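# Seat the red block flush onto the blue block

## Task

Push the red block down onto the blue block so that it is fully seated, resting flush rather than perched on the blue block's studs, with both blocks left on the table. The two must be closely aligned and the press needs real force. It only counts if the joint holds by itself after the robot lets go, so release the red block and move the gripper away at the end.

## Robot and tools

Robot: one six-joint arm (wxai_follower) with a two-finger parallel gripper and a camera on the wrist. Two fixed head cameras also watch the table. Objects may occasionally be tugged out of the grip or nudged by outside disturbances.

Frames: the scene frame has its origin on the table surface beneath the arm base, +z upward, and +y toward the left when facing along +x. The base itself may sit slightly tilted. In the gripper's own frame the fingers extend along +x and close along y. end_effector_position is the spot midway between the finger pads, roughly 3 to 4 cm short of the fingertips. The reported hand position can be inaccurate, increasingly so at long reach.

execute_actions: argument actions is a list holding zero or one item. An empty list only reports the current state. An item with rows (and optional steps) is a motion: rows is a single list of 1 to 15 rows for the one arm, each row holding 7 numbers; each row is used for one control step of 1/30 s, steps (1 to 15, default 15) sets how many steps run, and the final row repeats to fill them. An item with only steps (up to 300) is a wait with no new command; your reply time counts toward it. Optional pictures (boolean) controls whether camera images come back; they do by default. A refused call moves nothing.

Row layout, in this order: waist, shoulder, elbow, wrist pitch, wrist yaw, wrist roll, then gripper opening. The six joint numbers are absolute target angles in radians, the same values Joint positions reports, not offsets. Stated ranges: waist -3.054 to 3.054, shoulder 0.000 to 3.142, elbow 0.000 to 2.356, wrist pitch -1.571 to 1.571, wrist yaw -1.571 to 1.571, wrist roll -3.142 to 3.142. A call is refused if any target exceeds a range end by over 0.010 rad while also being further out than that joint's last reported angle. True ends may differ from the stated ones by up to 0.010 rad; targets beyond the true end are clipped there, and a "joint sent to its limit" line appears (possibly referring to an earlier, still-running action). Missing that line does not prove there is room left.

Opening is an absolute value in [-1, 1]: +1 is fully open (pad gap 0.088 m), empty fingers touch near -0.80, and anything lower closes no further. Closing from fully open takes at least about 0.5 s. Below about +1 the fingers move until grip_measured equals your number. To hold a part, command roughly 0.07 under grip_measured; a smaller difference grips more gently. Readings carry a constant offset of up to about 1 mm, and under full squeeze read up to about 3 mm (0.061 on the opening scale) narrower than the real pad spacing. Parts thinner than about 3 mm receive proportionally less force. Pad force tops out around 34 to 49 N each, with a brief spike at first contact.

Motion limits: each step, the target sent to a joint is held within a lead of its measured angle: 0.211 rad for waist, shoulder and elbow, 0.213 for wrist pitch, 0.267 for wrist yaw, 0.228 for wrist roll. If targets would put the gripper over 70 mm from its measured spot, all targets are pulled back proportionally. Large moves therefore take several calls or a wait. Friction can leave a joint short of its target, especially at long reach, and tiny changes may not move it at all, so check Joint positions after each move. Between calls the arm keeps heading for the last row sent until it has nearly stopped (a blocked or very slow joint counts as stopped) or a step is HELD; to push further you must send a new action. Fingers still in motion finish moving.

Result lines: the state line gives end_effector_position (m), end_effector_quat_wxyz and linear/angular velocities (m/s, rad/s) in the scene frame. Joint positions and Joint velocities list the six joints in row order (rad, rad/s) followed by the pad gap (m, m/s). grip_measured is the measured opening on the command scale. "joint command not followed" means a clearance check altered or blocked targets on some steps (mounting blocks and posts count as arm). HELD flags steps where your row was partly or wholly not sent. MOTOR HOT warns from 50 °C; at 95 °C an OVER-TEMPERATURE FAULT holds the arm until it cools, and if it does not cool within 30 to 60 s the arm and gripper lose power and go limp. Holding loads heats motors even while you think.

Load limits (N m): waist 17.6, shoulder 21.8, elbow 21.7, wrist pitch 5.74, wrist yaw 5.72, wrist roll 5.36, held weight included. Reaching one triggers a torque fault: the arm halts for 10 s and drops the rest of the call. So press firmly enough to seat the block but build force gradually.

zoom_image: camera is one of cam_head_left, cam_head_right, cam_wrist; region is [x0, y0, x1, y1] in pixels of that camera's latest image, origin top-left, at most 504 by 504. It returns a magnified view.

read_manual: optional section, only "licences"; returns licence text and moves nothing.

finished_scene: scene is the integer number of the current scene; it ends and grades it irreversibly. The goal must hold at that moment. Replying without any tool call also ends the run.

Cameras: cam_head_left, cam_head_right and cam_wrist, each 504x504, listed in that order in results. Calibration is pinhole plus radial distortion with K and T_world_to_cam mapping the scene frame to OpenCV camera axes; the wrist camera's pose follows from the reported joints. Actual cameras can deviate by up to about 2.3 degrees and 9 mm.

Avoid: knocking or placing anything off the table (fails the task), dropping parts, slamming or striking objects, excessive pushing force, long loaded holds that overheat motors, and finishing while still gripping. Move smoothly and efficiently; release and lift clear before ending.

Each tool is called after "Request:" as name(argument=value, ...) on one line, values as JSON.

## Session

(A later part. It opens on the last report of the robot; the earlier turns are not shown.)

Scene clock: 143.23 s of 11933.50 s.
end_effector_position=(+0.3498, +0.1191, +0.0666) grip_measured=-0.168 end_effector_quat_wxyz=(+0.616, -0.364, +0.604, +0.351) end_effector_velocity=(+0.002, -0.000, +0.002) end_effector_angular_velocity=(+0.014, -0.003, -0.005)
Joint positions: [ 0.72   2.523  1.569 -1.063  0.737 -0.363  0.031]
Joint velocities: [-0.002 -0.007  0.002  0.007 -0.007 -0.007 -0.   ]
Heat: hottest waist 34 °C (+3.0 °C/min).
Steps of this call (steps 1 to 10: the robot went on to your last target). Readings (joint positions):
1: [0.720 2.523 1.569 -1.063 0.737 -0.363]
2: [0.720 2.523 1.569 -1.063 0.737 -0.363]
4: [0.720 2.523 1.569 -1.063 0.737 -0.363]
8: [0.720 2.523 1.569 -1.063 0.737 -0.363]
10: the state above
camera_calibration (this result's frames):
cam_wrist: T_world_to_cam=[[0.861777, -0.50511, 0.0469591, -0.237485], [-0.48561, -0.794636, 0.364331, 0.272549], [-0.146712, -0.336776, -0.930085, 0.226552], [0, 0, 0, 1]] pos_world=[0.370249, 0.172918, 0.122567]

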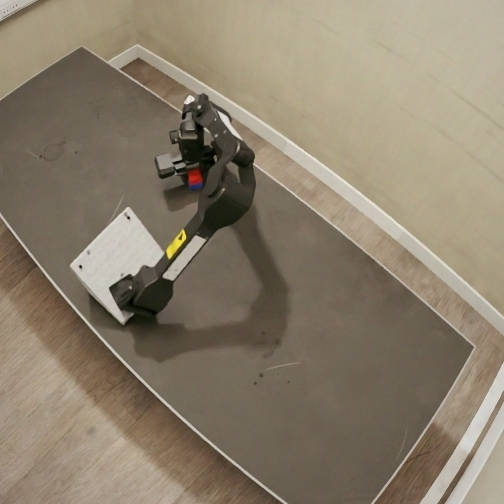

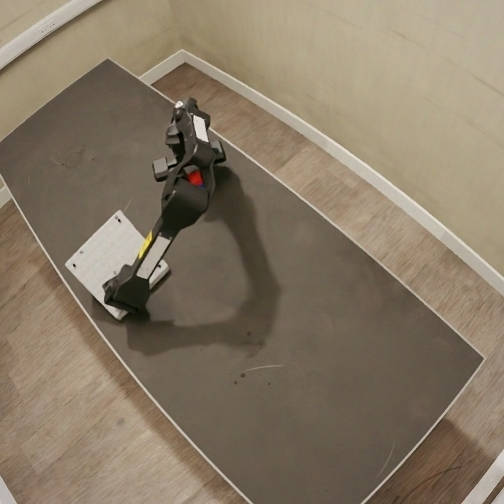

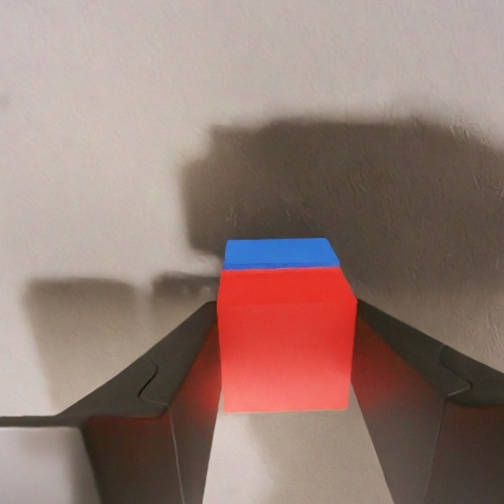

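Need 0.65 mm right: yaw +0.0035.

Request:
execute_actions(actions=[{"rows":[[0.729,2.522,1.572,-1.063,0.738,-0.361,-0.3],[0.729,2.522,1.572,-1.063,0.738,-0.361,-0.3],[0.729,2.522,1.572,-1.063,0.738,-0.361,-0.3],[0.729,2.522,1.572,-1.063,0.7435,-0.361,-0.3],[0.729,2.522,1.572,-1.061,0.7435,-0.361,-0.3],[0.729,2.522,1.572,-1.061,0.7435,-0.361,-0.3],[0.729,2.522,1.572,-1.061,0.7435,-0.361,-0.3],[0.729,2.522,1.572,-1.061,0.7435,-0.361,-0.3],[0.729,2.522,1.572,-1.061,0.7435,-0.361,-0.3],[0.729,2.522,1.572,-1.061,0.7435,-0.361,-0.3],[0.729,2.522,1.572,-1.061,0.7435,-0.361,-0.3],[0.719,2.522,1.572,-1.061,0.7435,-0.361,-0.3]]}], pictures=false)

Request:
execute_actions(actions=[{"steps":10}])

Request:
zoom_image(camera="cam_wrist", region=[180,190,370,330])

Scene clock: 150.57 s of 11933.50 s.
end_effector_position=(+0.3499, +0.1192, +0.0671) grip_measured=-0.168 end_effector_quat_wxyz=(+0.616, -0.366, +0.603, +0.350) end_effector_velocity=(+0.001, -0.009, -0.009) end_effector_angular_velocity=(-0.000, +0.036, +0.002)
Joint positions: [ 0.721  2.523  1.569 -1.063  0.74  -0.363  0.031]
Joint velocities: [-0.037 -0.002 -0.002 -0.007 -0.007 -0.022 -0.   ]
Heat: hottest waist 34 °C (+2.0 °C/min).
Steps of this call (steps 1 to 15: the robot went on to your last target; steps 16 to 90: nothing new was sent; then 3.83 s passed at rest; steps 91 to 105: all 15 steps of this action). Readings (joint positions):
91: [0.720 2.523 1.569 -1.063 0.737 -0.363]
92: [0.720 2.523 1.569 -1.063 0.737 -0.363]
94: [0.722 2.523 1.569 -1.063 0.737 -0.363]
98: [0.724 2.523 1.569 -1.063 0.739 -0.363]
105: the state above

Scene clock: 150.90 s of 11933.50 s.
end_effector_position=(+0.3502, +0.1187, +0.0666) grip_measured=-0.168 end_effector_quat_wxyz=(+0.616, -0.366, +0.604, +0.350) end_effector_velocity=(+0.001, -0.000, +0.001) end_effector_angular_velocity=(+0.011, -0.000, -0.002)
Joint positions: [ 0.72   2.523  1.569 -1.063  0.74  -0.363  0.031]
Joint velocities: [-0.002 -0.007 -0.002  0.007 -0.007 -0.007  0.   ]
Heat: hottest waist 34 °C (+2.0 °C/min).
Steps of this call (steps 1 to 10: the robot went on to your last target). Readings (joint positions):
1: [0.720 2.523 1.569 -1.063 0.740 -0.363]
2: [0.720 2.523 1.569 -1.063 0.740 -0.363]
4: [0.720 2.523 1.569 -1.063 0.740 -0.363]
8: [0.720 2.523 1.569 -1.063 0.740 -0.363]
10: the state above
camera_calibration (this result's frames):
cam_wrist: T_world_to_cam=[[0.861496, -0.505233, 0.0506408, -0.23818], [-0.48682, -0.793493, 0.365206, 0.272663], [-0.144331, -0.339276, -0.929548, 0.225921], [0, 0, 0, 1]] pos_world=[0.370536, 0.172669, 0.122488]

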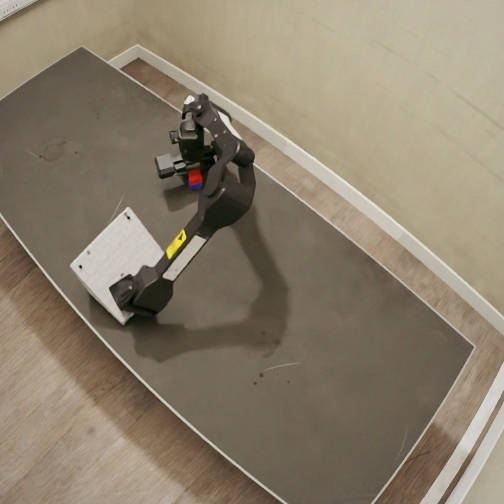

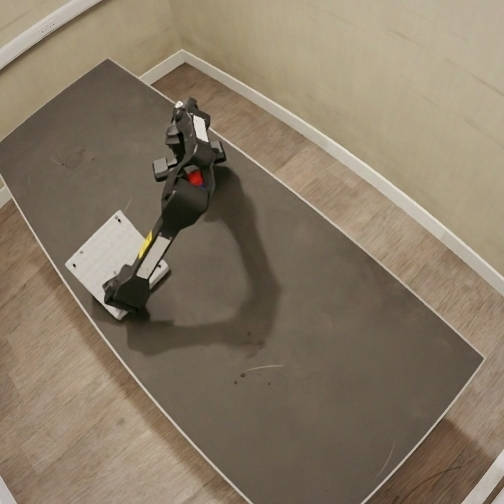

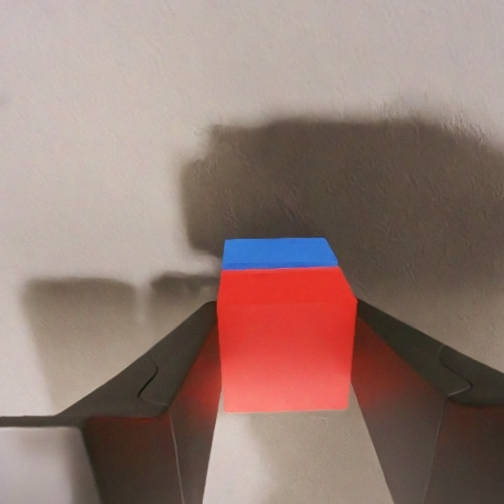

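Region (180, 190, 370, 330) of cam_wrist's 504x504 image, scaled by 2.653, with more detail than that image has; it fills the top 371 rows of this view, and the rest is white.

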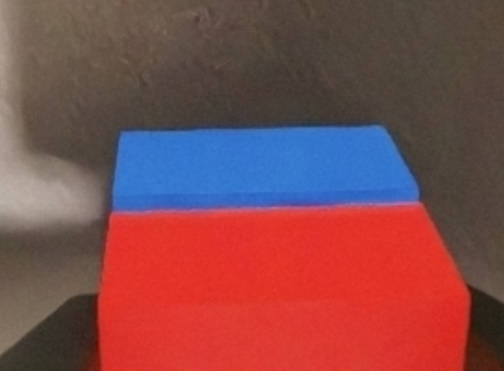

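Request:
execute_actions(actions=[{"rows":[[0.716,2.534,1.562,-1.06,0.741,-0.363,-0.3],[0.712,2.538,1.559,-1.059,0.741,-0.363,-0.3],[0.706,2.543,1.556,-1.058,0.741,-0.363,-0.3],[0.698,2.55,1.552,-1.057,0.742,-0.363,-0.3],[0.688,2.558,1.547,-1.056,0.743,-0.363,-0.3],[0.676,2.568,1.541,-1.055,0.744,-0.363,-0.3],[0.663,2.579,1.535,-1.053,0.745,-0.363,-0.3],[0.65,2.59,1.529,-1.051,0.746,-0.363,-0.3],[0.637,2.601,1.523,-1.049,0.747,-0.363,-0.3],[0.624,2.612,1.517,-1.046,0.748,-0.363,-0.3],[0.611,2.623,1.51,-1.043,0.749,-0.363,-0.3],[0.598,2.635,1.502,-1.04,0.75,-0.363,-0.3]]}], pictures=false)

Request:
execute_actions(actions=[{"steps":8}])

Request:
zoom_image(camera="cam_wrist", region=[180,190,370,330])

Scene clock: 156.77 s of 11933.50 s.
end_effector_position=(+0.3451, +0.1208, +0.0576) grip_measured=-0.168 end_effector_quat_wxyz=(+0.606, -0.364, +0.611, +0.356) end_effector_velocity=(-0.001, -0.004, -0.003) end_effector_angular_velocity=(-0.007, +0.002, +0.019)
Joint positions: [ 0.71   2.54   1.56  -1.057  0.73  -0.363  0.031]
Joint velocities: [-0.007 -0.007 -0.017  0.007  0.007 -0.022 -0.   ]
Heat: hottest waist 35 °C (+3.0 °C/min).
Steps of this call (steps 1 to 15: the robot went on to your last target; steps 16 to 90: nothing new was sent; then 2.37 s passed at rest; steps 91 to 105: all 15 steps of this action). Readings (joint positions):
91: [0.720 2.523 1.569 -1.063 0.740 -0.363]
92: [0.720 2.523 1.569 -1.063 0.740 -0.363]
94: [0.718 2.525 1.569 -1.062 0.740 -0.363]
98: [0.714 2.531 1.566 -1.061 0.735 -0.363]
105: the state above

Scene clock: 157.03 s of 11933.50 s.
end_effector_position=(+0.3449, +0.1209, +0.0574) grip_measured=-0.168 end_effector_quat_wxyz=(+0.606, -0.364, +0.611, +0.356) end_effector_velocity=(-0.003, -0.000, -0.002) end_effector_angular_velocity=(-0.000, +0.013, -0.001)
Joint positions: [ 0.71   2.54   1.558 -1.056  0.73  -0.363  0.031]
Joint velocities: [-0.002  0.002 -0.002 -0.007 -0.007  0.007 -0.   ]
Heat: hottest waist 35 °C (+3.0 °C/min).
Steps of this call (steps 1 to 8: the robot went on to your last target). Readings (joint positions):
1: [0.710 2.540 1.559 -1.057 0.730 -0.363]
2: [0.710 2.540 1.559 -1.057 0.730 -0.363]
4: [0.710 2.540 1.559 -1.056 0.730 -0.363]
8: the state above
camera_calibration (this result's frames):
cam_wrist: T_world_to_cam=[[0.866112, -0.498976, 0.0295623, -0.233222], [-0.471475, -0.795872, 0.379867, 0.269363], [-0.166016, -0.342945, -0.924569, 0.224927], [0, 0, 0, 1]] pos_world=[0.366336, 0.175144, 0.112534]

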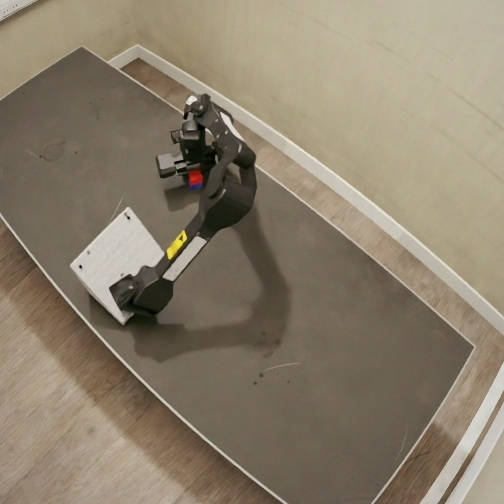

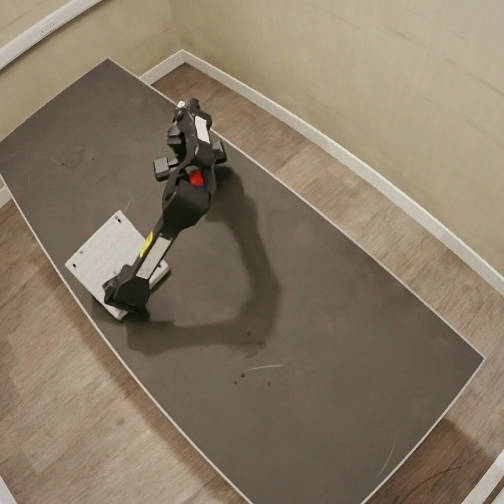

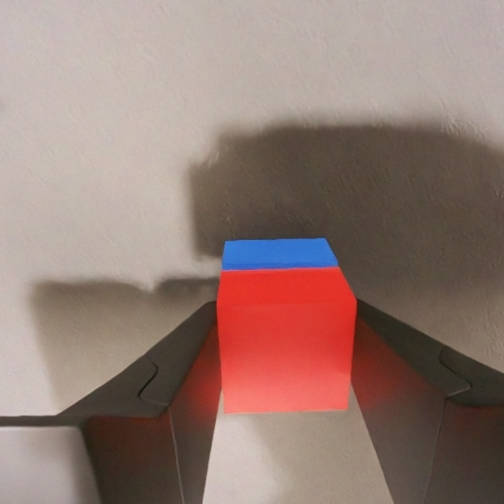

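Region (180, 190, 370, 330) of cam_wrist's 504x504 image, scaled by 2.653, with more detail than that image has; it fills the top 371 rows of this view, and the rest is white.

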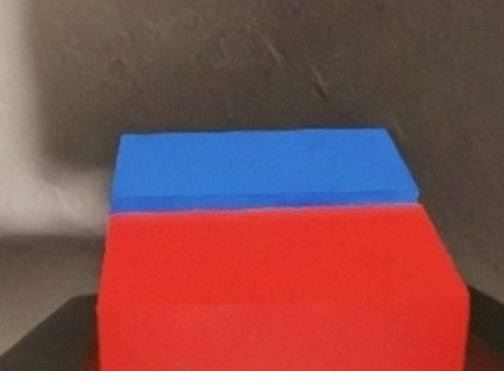

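Red is now slightly behind; push forward via wrist pitch (worked in scene 1).

Request:
execute_actions(actions=[{"rows":[[0.598,2.635,1.502,-1.03,0.75,-0.363,-0.3],[0.598,2.635,1.502,-1.02,0.75,-0.363,-0.3],[0.598,2.635,1.502,-1.01,0.75,-0.363,-0.3],[0.598,2.635,1.502,-1.0,0.75,-0.363,-0.3],[0.595,2.638,1.502,-0.99,0.75,-0.363,-0.3]]}])

Request:
zoom_image(camera="cam_wrist", region=[180,190,370,330])

Scene clock: 164.40 s of 11933.50 s.
end_effector_position=(+0.3502, +0.1243, +0.0563) grip_measured=-0.168 end_effector_quat_wxyz=(+0.620, -0.357, +0.606, +0.347) end_effector_velocity=(-0.004, -0.000, -0.003) end_effector_angular_velocity=(-0.002, +0.016, +0.002)
Joint positions: [ 0.708  2.54   1.554 -1.015  0.738 -0.363  0.031]
Joint velocities: [-0.002  0.002 -0.007 -0.007 -0.007  0.007  0.   ]
Heat: hottest waist 34 °C (+2.0 °C/min).
Steps of this call (steps 1 to 15: the robot went on to your last target; steps 16 to 90: nothing new was sent; then 3.87 s passed at rest; steps 91 to 105: all 15 steps of this action). Readings (joint positions):
91: [0.710 2.540 1.558 -1.056 0.730 -0.363]
92: [0.710 2.540 1.557 -1.054 0.730 -0.363]
94: [0.710 2.540 1.555 -1.047 0.731 -0.363]
98: [0.708 2.540 1.554 -1.021 0.736 -0.363]
105: the state above
camera_calibration (this result's frames):
cam_wrist: T_world_to_cam=[[0.852304, -0.521081, 0.0452934, -0.229366], [-0.500804, -0.788012, 0.358096, 0.285465], [-0.150905, -0.32789, -0.932586, 0.219321], [0, 0, 0, 1]] pos_world=[0.371548, 0.177344, 0.1127]

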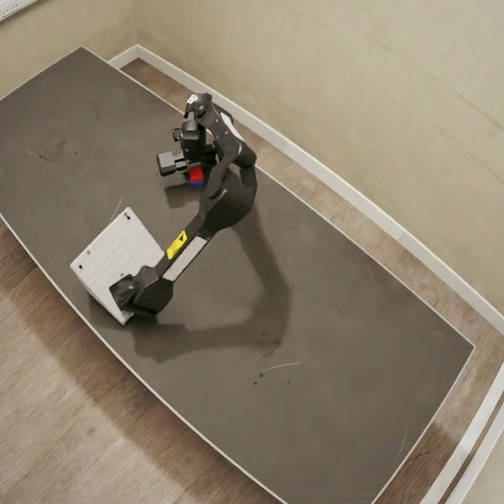

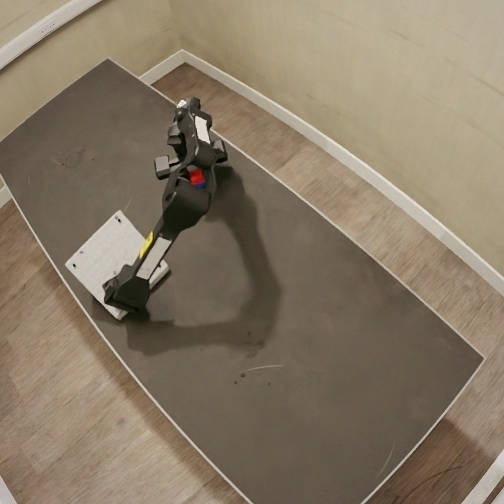

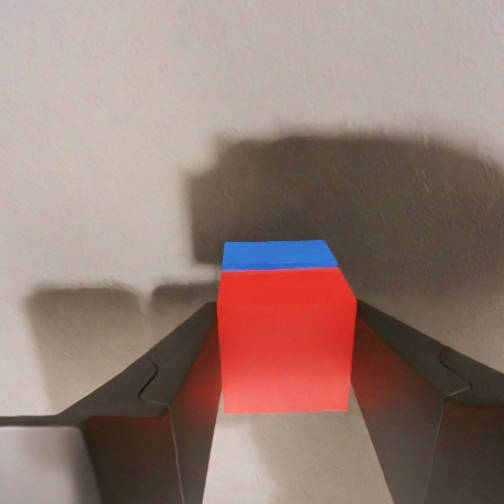

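Region (180, 190, 370, 330) of cam_wrist's 504x504 image, scaled by 2.653, with more detail than that image has; it fills the top 371 rows of this view, and the rest is white.

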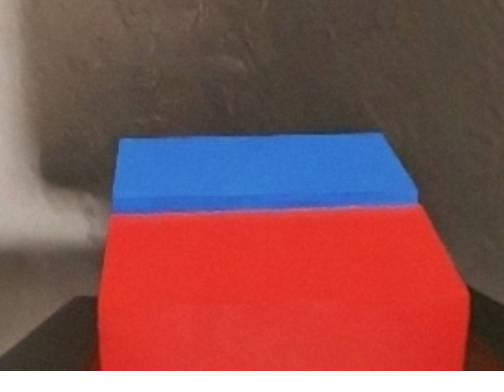

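Request:
execute_actions(actions=[{"rows":[[0.65,2.58,1.53,-1.015,0.745,-0.363,-0.3],[0.69,2.55,1.555,-1.018,0.745,-0.363,-0.3],[0.705,2.53,1.565,-1.02,0.745,-0.363,-0.3],[0.718,2.518,1.574,-1.02,0.745,-0.363,-0.3],[0.718,2.518,1.574,-1.02,0.745,-0.363,-0.3],[0.724,2.518,1.574,-1.02,0.745,-0.363,-0.3]]}], pictures=false)

Request:
execute_actions(actions=[{"steps":10}])

Request:
zoom_image(camera="cam_wrist", region=[180,190,370,330])

Scene clock: 170.63 s of 11933.50 s.
end_effector_position=(+0.3561, +0.1233, +0.0668) grip_measured=-0.168 end_effector_quat_wxyz=(+0.632, -0.359, +0.597, +0.340) end_effector_velocity=(-0.003, -0.004, +0.001) end_effector_angular_velocity=(-0.003, +0.016, +0.017)
Joint positions: [ 0.722  2.523  1.566 -1.017  0.749 -0.363  0.031]
Joint velocities: [-0.002 -0.007 -0.002 -0.022 -0.007 -0.007 -0.   ]
Heat: hottest waist 33 °C (+0.0 °C/min).
Steps of this call (steps 1 to 15: the robot went on to your last target; steps 16 to 90: nothing new was sent; then 2.73 s passed at rest; steps 91 to 105: all 15 steps of this action). Readings (joint positions):
91: [0.710 2.533 1.556 -1.015 0.739 -0.363]
92: [0.713 2.527 1.558 -1.015 0.743 -0.363]
94: [0.717 2.523 1.563 -1.015 0.749 -0.363]
98: [0.720 2.523 1.566 -1.016 0.749 -0.363]
105: the state above

Scene clock: 170.97 s of 11933.50 s.
end_effector_position=(+0.3561, +0.1233, +0.0668) grip_measured=-0.168 end_effector_quat_wxyz=(+0.632, -0.359, +0.597, +0.340) end_effector_velocity=(-0.004, -0.003, -0.001) end_effector_angular_velocity=(-0.006, +0.019, +0.035)
Joint positions: [ 0.722  2.523  1.566 -1.017  0.749 -0.363  0.031]
Joint velocities: [-0.002 -0.002 -0.002 -0.022 -0.007 -0.022 -0.   ]
Heat: hottest waist 33 °C (+0.0 °C/min).
Steps of this call (steps 1 to 10: the robot went on to your last target). Readings (joint positions):
1: [0.722 2.523 1.566 -1.017 0.749 -0.363]
2: [0.722 2.523 1.566 -1.017 0.749 -0.363]
4: [0.722 2.523 1.566 -1.017 0.749 -0.363]
8: [0.722 2.523 1.566 -1.017 0.749 -0.363]
10: the state above
camera_calibration (this result's frames):
cam_wrist: T_world_to_cam=[[0.846056, -0.528462, 0.0701281, -0.233941], [-0.518519, -0.785223, 0.338471, 0.291107], [-0.123803, -0.322728, -0.93836, 0.219765], [0, 0, 0, 1]] pos_world=[0.376079, 0.175879, 0.124093]

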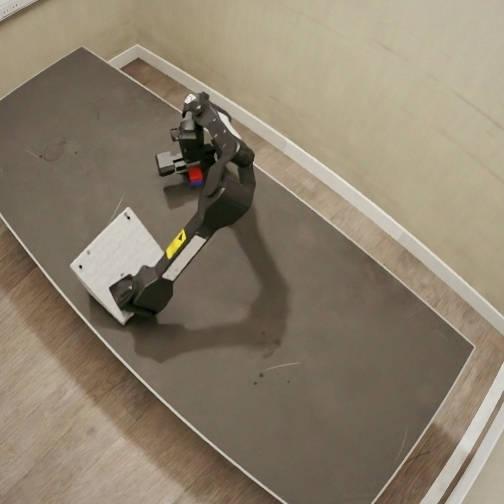

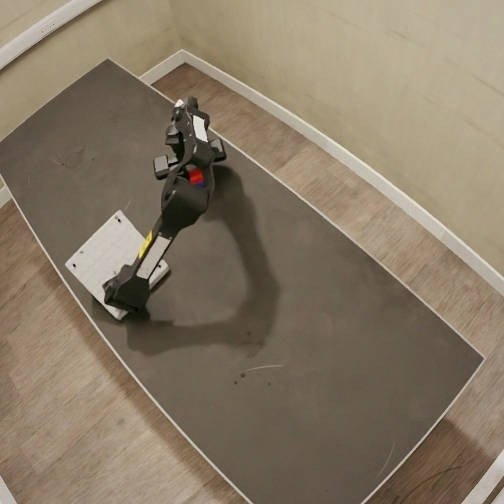

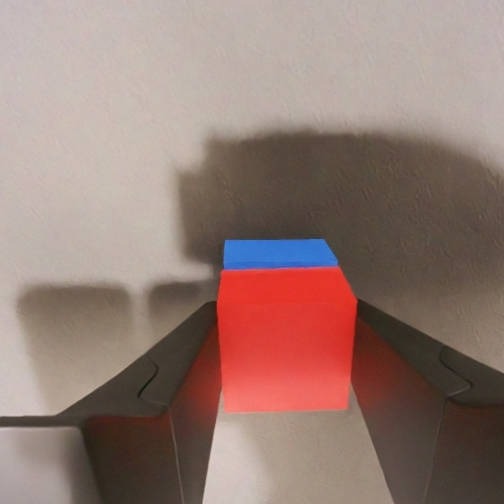

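Region (180, 190, 370, 330) of cam_wrist's 504x504 image, scaled by 2.653, with more detail than that image has; it fills the top 371 rows of this view, and the rest is white.

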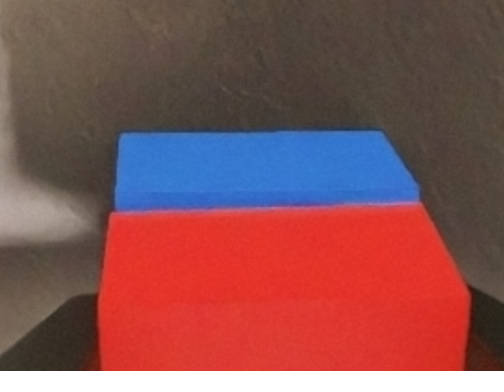

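Request:
execute_actions(actions=[{"rows":[[0.712,2.53,1.566,-1.02,0.745,-0.363,-0.3],[0.712,2.53,1.566,-1.028,0.742,-0.363,-0.3],[0.712,2.53,1.566,-1.036,0.74,-0.363,-0.3],[0.712,2.53,1.566,-1.044,0.737,-0.363,-0.3],[0.712,2.53,1.566,-1.052,0.734,-0.363,-0.3],[0.712,2.53,1.566,-1.06,0.731,-0.363,-0.3],[0.712,2.53,1.566,-1.06,0.731,-0.363,-0.3],[0.712,2.53,1.566,-1.06,0.731,-0.363,-0.3],[0.712,2.53,1.566,-1.06,0.731,-0.363,-0.3],[0.712,2.53,1.566,-1.06,0.731,-0.363,-0.3],[0.724,2.523,1.568,-1.057,0.734,-0.36,-0.3]]}], pictures=false)

Request:
execute_actions(actions=[{"steps":12}])

Request:
zoom_image(camera="cam_wrist", region=[180,190,370,330])

Scene clock: 178.43 s of 11933.50 s.
end_effector_position=(+0.3497, +0.1204, +0.0666) grip_measured=-0.168 end_effector_quat_wxyz=(+0.618, -0.364, +0.603, +0.350) end_effector_velocity=(-0.004, -0.002, +0.001) end_effector_angular_velocity=(-0.005, +0.016, +0.023)
Joint positions: [ 0.722  2.523  1.566 -1.055  0.737 -0.363  0.031]
Joint velocities: [ 0.002 -0.002 -0.002 -0.022 -0.007 -0.007 -0.   ]
Heat: hottest waist 34 °C (+0.0 °C/min).
Steps of this call (steps 1 to 15: the robot went on to your last target; steps 16 to 90: nothing new was sent; then 3.97 s passed at rest; steps 91 to 105: all 15 steps of this action). Readings (joint positions):
91: [0.721 2.523 1.566 -1.017 0.749 -0.363]
92: [0.721 2.523 1.566 -1.018 0.748 -0.363]
94: [0.720 2.523 1.566 -1.027 0.745 -0.363]
98: [0.720 2.523 1.566 -1.050 0.738 -0.363]
105: the state above

Scene clock: 178.83 s of 11933.50 s.
end_effector_position=(+0.3497, +0.1204, +0.0666) grip_measured=-0.168 end_effector_quat_wxyz=(+0.618, -0.364, +0.603, +0.350) end_effector_velocity=(+0.000, +0.001, -0.000) end_effector_angular_velocity=(+0.009, +0.002, +0.001)
Joint positions: [ 0.722  2.523  1.566 -1.055  0.737 -0.363  0.031]
Joint velocities: [-0.002 -0.002 -0.002  0.007 -0.007 -0.007 -0.   ]
Heat: hottest waist 34 °C (+0.0 °C/min).
Steps of this call (steps 1 to 12: the robot went on to your last target). Readings (joint positions):
1: [0.722 2.523 1.566 -1.055 0.737 -0.363]
2: [0.722 2.523 1.566 -1.055 0.737 -0.363]
4: [0.722 2.523 1.566 -1.055 0.737 -0.363]
8: [0.722 2.523 1.566 -1.055 0.737 -0.363]
12: the state above
camera_calibration (this result's frames):
cam_wrist: T_world_to_cam=[[0.860431, -0.507124, 0.0498322, -0.236265], [-0.489027, -0.794306, 0.360459, 0.274978], [-0.143216, -0.334519, -0.931443, 0.225561], [0, 0, 0, 1]] pos_world=[0.370065, 0.174055, 0.122752]

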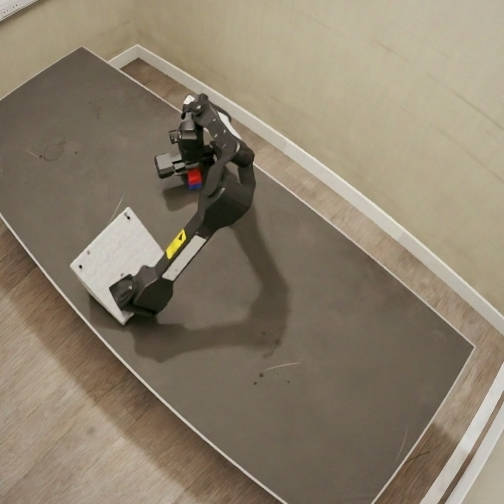

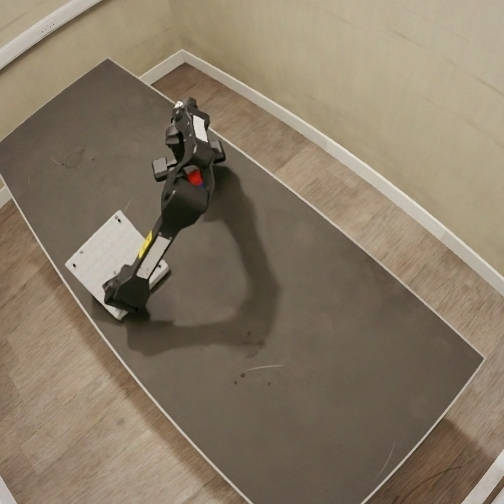

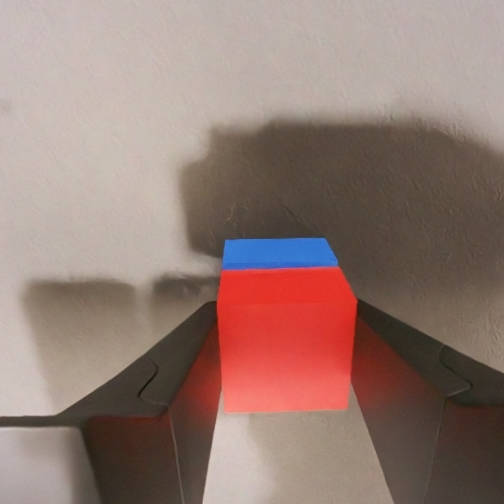

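Region (180, 190, 370, 330) of cam_wrist's 504x504 image, scaled by 2.653, with more detail than that image has; it fills the top 371 rows of this view, and the rest is white.

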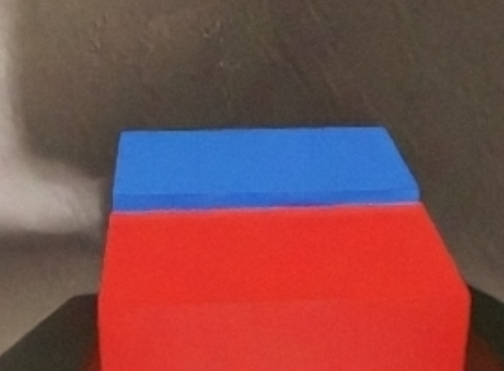

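Lift, forward 0.5 mm, slight cw, lower.

Request:
execute_actions(actions=[{"rows":[[0.731,2.523,1.568,-1.055,0.737,-0.362,-0.3],[0.731,2.523,1.568,-1.055,0.737,-0.362,-0.3],[0.731,2.523,1.568,-1.055,0.737,-0.362,-0.3],[0.731,2.523,1.568,-1.055,0.737,-0.362,-0.3],[0.731,2.523,1.568,-1.05,0.737,-0.356,-0.3],[0.731,2.523,1.568,-1.05,0.737,-0.356,-0.3],[0.731,2.523,1.568,-1.05,0.737,-0.356,-0.3],[0.731,2.523,1.568,-1.05,0.737,-0.356,-0.3],[0.731,2.523,1.568,-1.05,0.737,-0.356,-0.3],[0.731,2.523,1.568,-1.05,0.737,-0.356,-0.3],[0.731,2.523,1.568,-1.05,0.737,-0.356,-0.3],[0.72,2.523,1.568,-1.05,0.737,-0.356,-0.3]]}], pictures=false)

Request:
execute_actions(actions=[{"steps":10}])

Request:
zoom_image(camera="cam_wrist", region=[180,190,370,330])

Scene clock: 187.50 s of 11933.50 s.
end_effector_position=(+0.3501, +0.1210, +0.0668) grip_measured=-0.168 end_effector_quat_wxyz=(+0.620, -0.362, +0.603, +0.348) end_effector_velocity=(+0.002, -0.011, -0.012) end_effector_angular_velocity=(+0.000, +0.043, -0.034)
Joint positions: [ 0.723  2.523  1.566 -1.052  0.737 -0.358  0.031]
Joint velocities: [-0.046 -0.002 -0.002 -0.007 -0.007  0.007  0.   ]
Heat: hottest waist 35 °C (+1.0 °C/min).
Steps of this call (steps 1 to 15: the robot went on to your last target; steps 16 to 90: nothing new was sent; then 5.17 s passed at rest; steps 91 to 105: all 15 steps of this action). Readings (joint positions):
91: [0.722 2.523 1.566 -1.055 0.737 -0.363]
92: [0.723 2.523 1.566 -1.055 0.737 -0.363]
94: [0.724 2.523 1.566 -1.055 0.737 -0.363]
98: [0.726 2.523 1.566 -1.053 0.737 -0.360]
105: the state above

Scene clock: 187.83 s of 11933.50 s.
end_effector_position=(+0.3502, +0.1207, +0.0665) grip_measured=-0.168 end_effector_quat_wxyz=(+0.620, -0.362, +0.603, +0.348) end_effector_velocity=(-0.001, +0.002, -0.000) end_effector_angular_velocity=(+0.020, +0.012, +0.001)
Joint positions: [ 0.721  2.523  1.566 -1.052  0.737 -0.358  0.031]
Joint velocities: [-0.002 -0.002 -0.002  0.007 -0.022 -0.007 -0.   ]
Heat: hottest waist 35 °C (+2.0 °C/min).
Steps of this call (steps 1 to 10: the robot went on to your last target). Readings (joint positions):
1: [0.722 2.523 1.566 -1.052 0.737 -0.358]
2: [0.722 2.523 1.566 -1.052 0.737 -0.358]
4: [0.721 2.523 1.566 -1.052 0.737 -0.358]
8: [0.721 2.523 1.566 -1.052 0.737 -0.358]
10: the state above
camera_calibration (this result's frames):
cam_wrist: T_world_to_cam=[[0.857067, -0.512745, 0.0502916, -0.234691], [-0.494679, -0.79171, 0.358452, 0.277237], [-0.143978, -0.332095, -0.932193, 0.225653], [0, 0, 0, 1]] pos_world=[0.370779, 0.174093, 0.122779]

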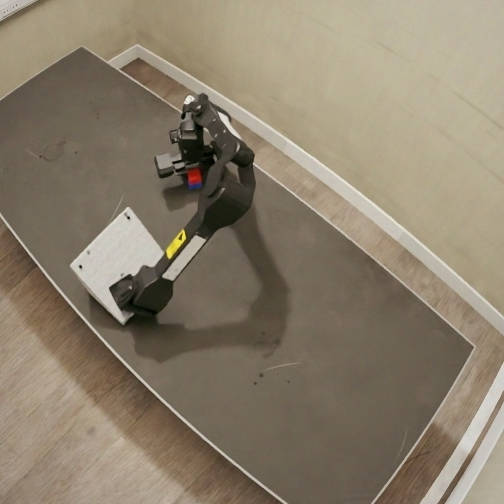

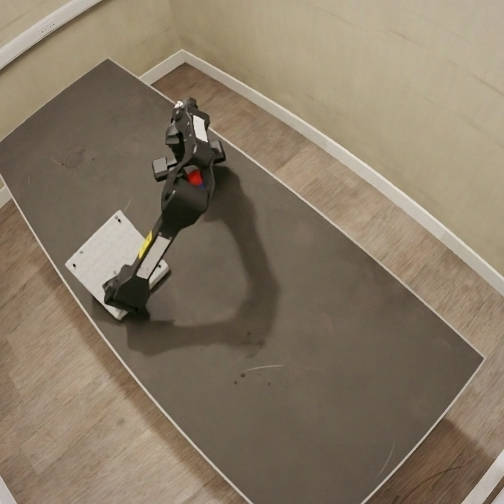

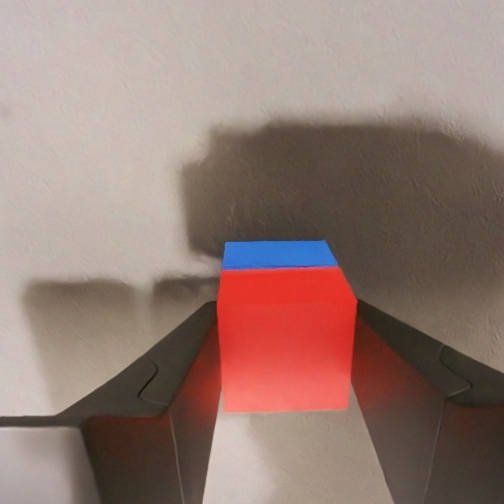

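Region (180, 190, 370, 330) of cam_wrist's 504x504 image, scaled by 2.653, with more detail than that image has; it fills the top 371 rows of this view, and the rest is white.

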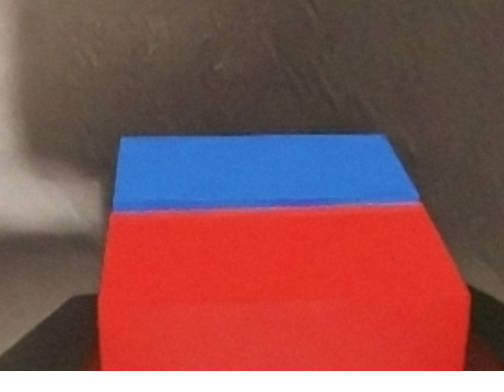

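Request:
execute_actions(actions=[{"rows":[[0.732,2.523,1.568,-1.052,0.737,-0.358,-0.3],[0.732,2.523,1.568,-1.052,0.737,-0.358,-0.3],[0.732,2.523,1.568,-1.052,0.737,-0.358,-0.3],[0.732,2.523,1.568,-1.052,0.737,-0.358,-0.3],[0.732,2.523,1.568,-1.052,0.737,-0.358,-0.3],[0.732,2.523,1.568,-1.0555,0.737,-0.342,-0.3],[0.732,2.523,1.568,-1.0555,0.737,-0.342,-0.3],[0.732,2.523,1.568,-1.0555,0.737,-0.342,-0.3],[0.732,2.523,1.568,-1.0555,0.737,-0.342,-0.3],[0.732,2.523,1.568,-1.0555,0.737,-0.342,-0.3],[0.732,2.523,1.568,-1.0555,0.737,-0.342,-0.3],[0.732,2.523,1.568,-1.0555,0.737,-0.342,-0.3],[0.732,2.523,1.568,-1.0555,0.737,-0.342,-0.3],[0.72,2.523,1.568,-1.0555,0.737,-0.342,-0.3]]}], pictures=false)

Request:
execute_actions(actions=[{"steps":12}])

Request:
zoom_image(camera="cam_wrist", region=[180,190,370,330])

Scene clock: 194.53 s of 11933.50 s.
end_effector_position=(+0.3496, +0.1216, +0.0677) grip_measured=-0.168 end_effector_quat_wxyz=(+0.622, -0.359, +0.604, +0.345) end_effector_velocity=(+0.003, -0.007, -0.009) end_effector_angular_velocity=(+0.007, +0.028, -0.022)
Joint positions: [ 0.726  2.523  1.566 -1.053  0.737 -0.345  0.031]
Joint velocities: [-0.037 -0.002 -0.002  0.007 -0.007 -0.007 -0.   ]
Heat: hottest waist 35 °C (+2.0 °C/min).
Steps of this call (steps 1 to 15: the robot went on to your last target; steps 16 to 90: nothing new was sent; then 3.20 s passed at rest; steps 91 to 105: all 15 steps of this action). Readings (joint positions):
91: [0.722 2.523 1.566 -1.052 0.737 -0.358]
92: [0.723 2.523 1.566 -1.052 0.737 -0.358]
94: [0.724 2.523 1.566 -1.052 0.737 -0.358]
98: [0.727 2.523 1.566 -1.052 0.737 -0.350]
105: the state above

Scene clock: 194.93 s of 11933.50 s.
end_effector_position=(+0.3500, +0.1205, +0.0665) grip_measured=-0.168 end_effector_quat_wxyz=(+0.621, -0.358, +0.606, +0.344) end_effector_velocity=(-0.003, -0.000, -0.002) end_effector_angular_velocity=(-0.000, +0.013, -0.001)
Joint positions: [ 0.721  2.523  1.566 -1.054  0.737 -0.345  0.031]
Joint velocities: [-0.002  0.002 -0.002 -0.007 -0.007  0.007 -0.   ]
Heat: hottest waist 35 °C (+2.0 °C/min).
Steps of this call (steps 1 to 12: the robot went on to your last target). Readings (joint positions):
1: [0.724 2.523 1.566 -1.053 0.737 -0.345]
2: [0.723 2.523 1.566 -1.053 0.737 -0.345]
4: [0.722 2.523 1.566 -1.054 0.737 -0.345]
8: [0.721 2.523 1.566 -1.054 0.737 -0.345]
12: the state above
camera_calibration (this result's frames):
cam_wrist: T_world_to_cam=[[0.850512, -0.523594, 0.049791, -0.230966], [-0.504426, -0.785224, 0.359136, 0.279581], [-0.148944, -0.330565, -0.931956, 0.227097], [0, 0, 0, 1]] pos_world=[0.371292, 0.173671, 0.122737]

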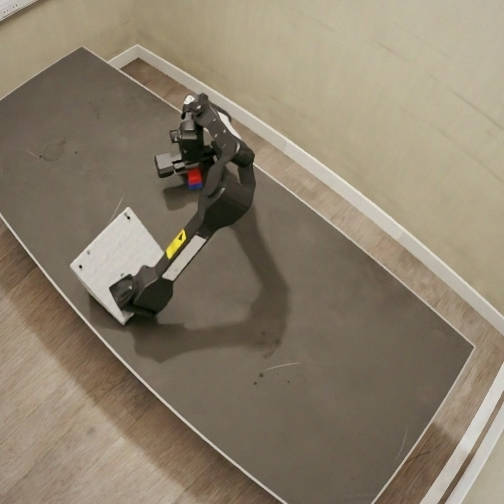

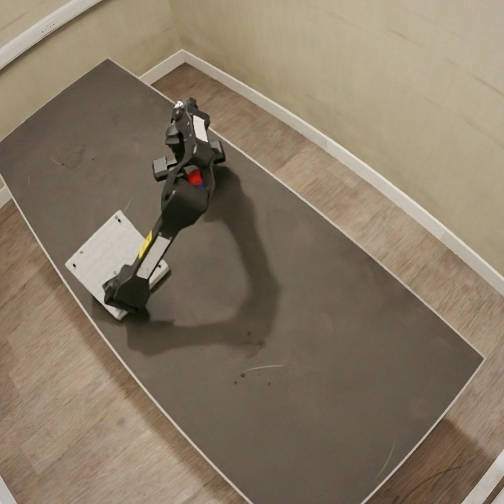

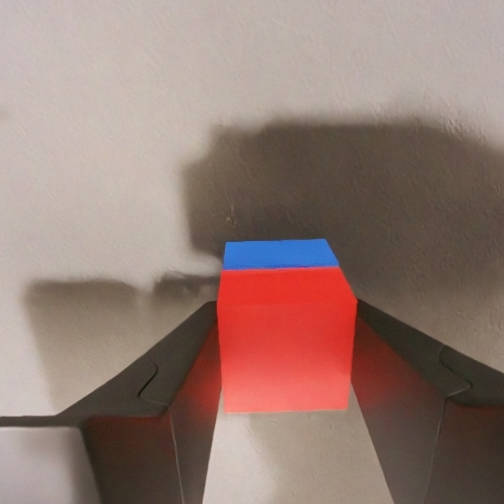

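Region (180, 190, 370, 330) of cam_wrist's 504x504 image, scaled by 2.653, with more detail than that image has; it fills the top 371 rows of this view, and the rest is white.

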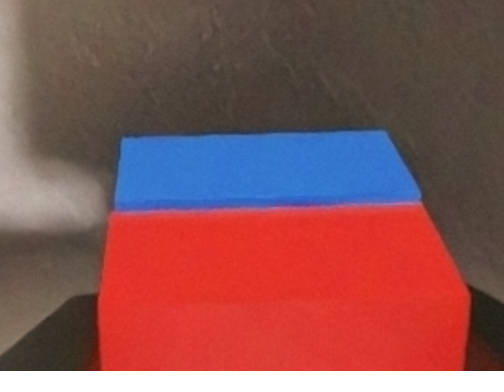

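Need 0.3 mm right, a bit back: yaw +0.002.

Request:
execute_actions(actions=[{"rows":[[0.732,2.523,1.568,-1.055,0.737,-0.342,-0.3],[0.732,2.523,1.568,-1.055,0.737,-0.342,-0.3],[0.732,2.523,1.568,-1.055,0.737,-0.342,-0.3],[0.732,2.523,1.568,-1.055,0.737,-0.342,-0.3],[0.732,2.523,1.568,-1.055,0.737,-0.342,-0.3],[0.732,2.523,1.568,-1.0555,0.742,-0.342,-0.3],[0.732,2.523,1.568,-1.0555,0.742,-0.342,-0.3],[0.732,2.523,1.568,-1.0555,0.742,-0.342,-0.3],[0.732,2.523,1.568,-1.0555,0.742,-0.342,-0.3],[0.732,2.523,1.568,-1.0555,0.742,-0.342,-0.3],[0.732,2.523,1.568,-1.0555,0.742,-0.342,-0.3],[0.732,2.523,1.568,-1.0555,0.742,-0.342,-0.3],[0.732,2.523,1.568,-1.0555,0.742,-0.342,-0.3],[0.72,2.523,1.568,-1.0555,0.742,-0.342,-0.3]]}], pictures=false)

Request:
execute_actions(actions=[{"steps":12}])

Request:
zoom_image(camera="cam_wrist", region=[180,190,370,330])

Request:
execute_actions(actions=[{"rows":[[0.716,2.534,1.559,-1.054,0.741,-0.345,-0.3],[0.712,2.538,1.556,-1.054,0.741,-0.345,-0.3],[0.706,2.543,1.553,-1.053,0.741,-0.345,-0.3],[0.698,2.55,1.549,-1.052,0.742,-0.345,-0.3],[0.688,2.558,1.544,-1.051,0.743,-0.345,-0.3],[0.676,2.568,1.538,-1.05,0.744,-0.345,-0.3],[0.663,2.579,1.532,-1.048,0.745,-0.345,-0.3],[0.65,2.59,1.526,-1.046,0.746,-0.345,-0.3],[0.637,2.601,1.52,-1.044,0.747,-0.345,-0.3],[0.624,2.612,1.514,-1.042,0.748,-0.345,-0.3],[0.611,2.623,1.507,-1.04,0.749,-0.345,-0.3],[0.598,2.635,1.5,-1.037,0.75,-0.345,-0.3]]}])

Request:
zoom_image(camera="cam_wrist", region=[180,190,370,330])

Scene clock: 210.23 s of 11933.50 s.
end_effector_position=(+0.3497, +0.1215, +0.0677) grip_measured=-0.168 end_effector_quat_wxyz=(+0.622, -0.359, +0.604, +0.344) end_effector_velocity=(+0.002, -0.010, -0.011) end_effector_angular_velocity=(-0.000, +0.039, -0.016)
Joint positions: [ 0.726  2.523  1.566 -1.054  0.738 -0.344  0.031]
Joint velocities: [-0.042 -0.002 -0.002 -0.007 -0.007 -0.007 -0.   ]
Heat: hottest waist 36 °C (+2.0 °C/min).
Steps of this call (steps 1 to 15: the robot went on to your last target; steps 16 to 90: nothing new was sent; then 11.80 s passed at rest; steps 91 to 105: all 15 steps of this action). Readings (joint positions):
91: [0.722 2.523 1.566 -1.054 0.737 -0.345]
92: [0.723 2.523 1.566 -1.054 0.737 -0.345]
94: [0.725 2.523 1.566 -1.054 0.737 -0.345]
98: [0.727 2.523 1.566 -1.054 0.737 -0.344]
105: the state above

Scene clock: 210.63 s of 11933.50 s.
end_effector_position=(+0.3501, +0.1202, +0.0665) grip_measured=-0.168 end_effector_quat_wxyz=(+0.621, -0.358, +0.606, +0.344) end_effector_velocity=(-0.003, +0.001, -0.001) end_effector_angular_velocity=(+0.013, +0.020, +0.026)
Joint positions: [ 0.721  2.523  1.566 -1.054  0.739 -0.344  0.031]
Joint velocities: [-0.002 -0.002 -0.002 -0.007 -0.022 -0.022  0.   ]
Heat: hottest waist 36 °C (+2.0 °C/min).
Steps of this call (steps 1 to 12: the robot went on to your last target). Readings (joint positions):
1: [0.724 2.523 1.566 -1.054 0.738 -0.344]
2: [0.723 2.523 1.566 -1.054 0.738 -0.344]
4: [0.722 2.523 1.566 -1.054 0.738 -0.344]
8: [0.721 2.523 1.566 -1.054 0.739 -0.344]
12: the state above
camera_calibration (this result's frames):
cam_wrist: T_world_to_cam=[[0.850374, -0.523652, 0.0515055, -0.231275], [-0.504917, -0.78455, 0.359917, 0.279476], [-0.148063, -0.33207, -0.931562, 0.226881], [0, 0, 0, 1]] pos_world=[0.371375, 0.173496, 0.122677]

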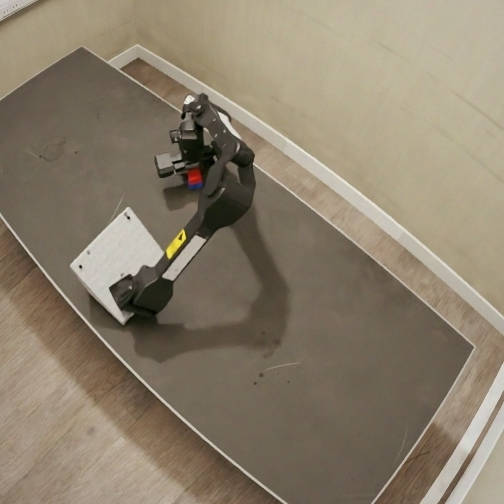

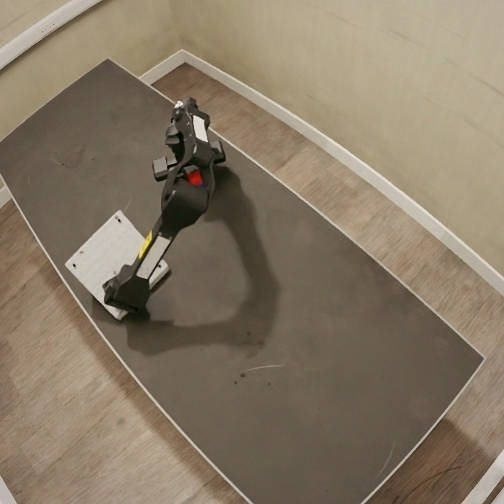

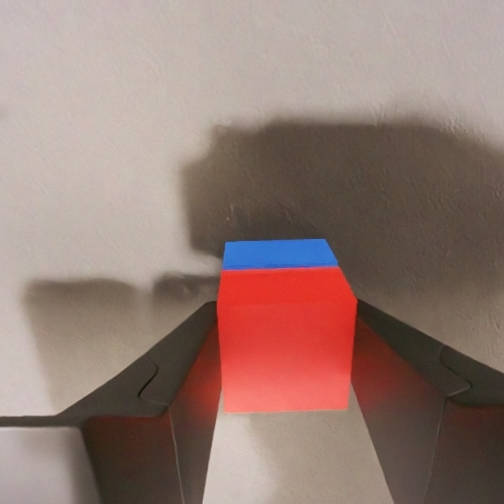

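Region (180, 190, 370, 330) of cam_wrist's 504x504 image, scaled by 2.653, with more detail than that image has; it fills the top 371 rows of this view, and the rest is white.

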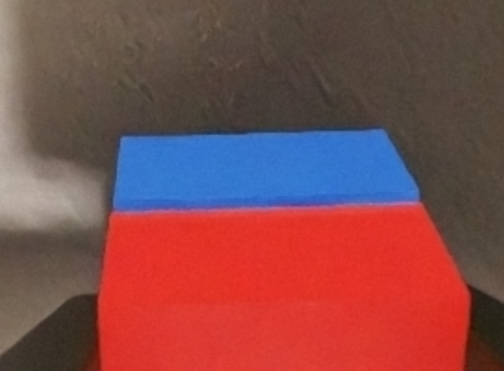

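Scene clock: 211.13 s of 11933.50 s.
end_effector_position=(+0.3454, +0.1219, +0.0574) grip_measured=-0.168 end_effector_quat_wxyz=(+0.611, -0.356, +0.614, +0.350) end_effector_velocity=(-0.008, -0.002, -0.004) end_effector_angular_velocity=(-0.012, +0.028, +0.059)
Joint positions: [ 0.71   2.54   1.559 -1.051  0.728 -0.344  0.031]
Joint velocities: [-0.002  0.002 -0.012 -0.022 -0.007 -0.037 -0.   ]
Heat: hottest waist 36 °C (+2.0 °C/min).
Steps of this call (steps 1 to 15: all 15 steps of this action). Readings (joint positions):
1: [0.721 2.523 1.566 -1.054 0.739 -0.344]
2: [0.721 2.523 1.566 -1.054 0.739 -0.344]
4: [0.719 2.524 1.566 -1.054 0.739 -0.344]
8: [0.715 2.531 1.563 -1.054 0.734 -0.344]
15: the state above
camera_calibration (this result's frames):
cam_wrist: T_world_to_cam=[[0.854818, -0.518114, 0.029061, -0.226868], [-0.489675, -0.786826, 0.375663, 0.275795], [-0.171771, -0.335354, -0.9263, 0.226562], [0, 0, 0, 1]] pos_world=[0.367897, 0.175438, 0.112852]

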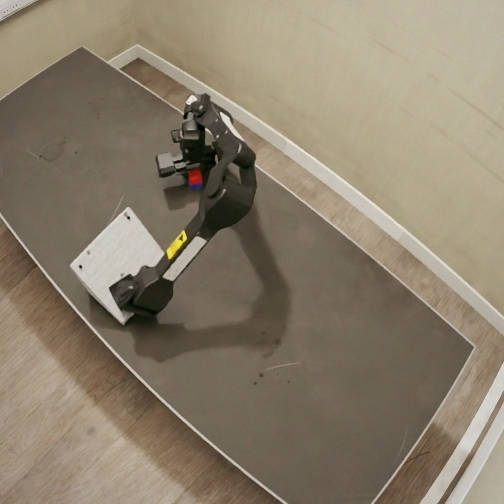

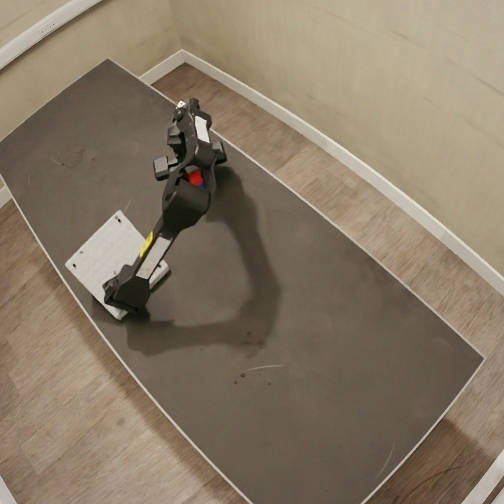

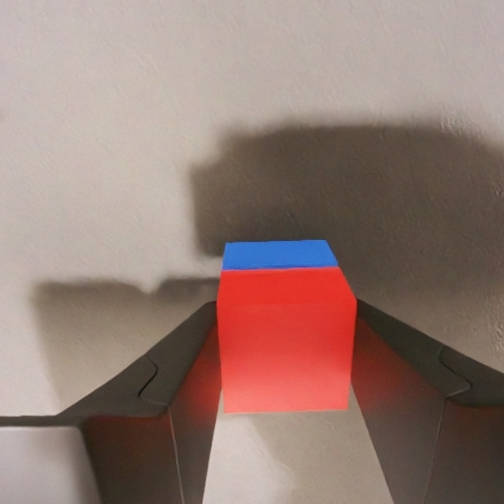

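Region (180, 190, 370, 330) of cam_wrist's 504x504 image, scaled by 2.653, with more detail than that image has; it fills the top 371 rows of this view, and the rest is white.

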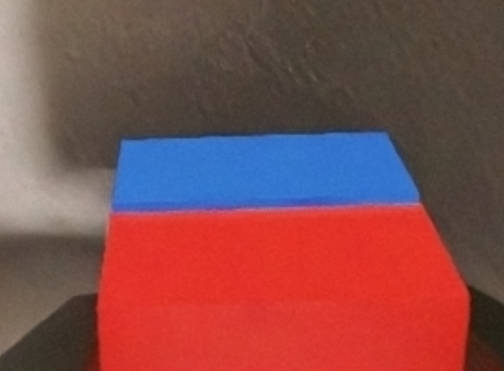

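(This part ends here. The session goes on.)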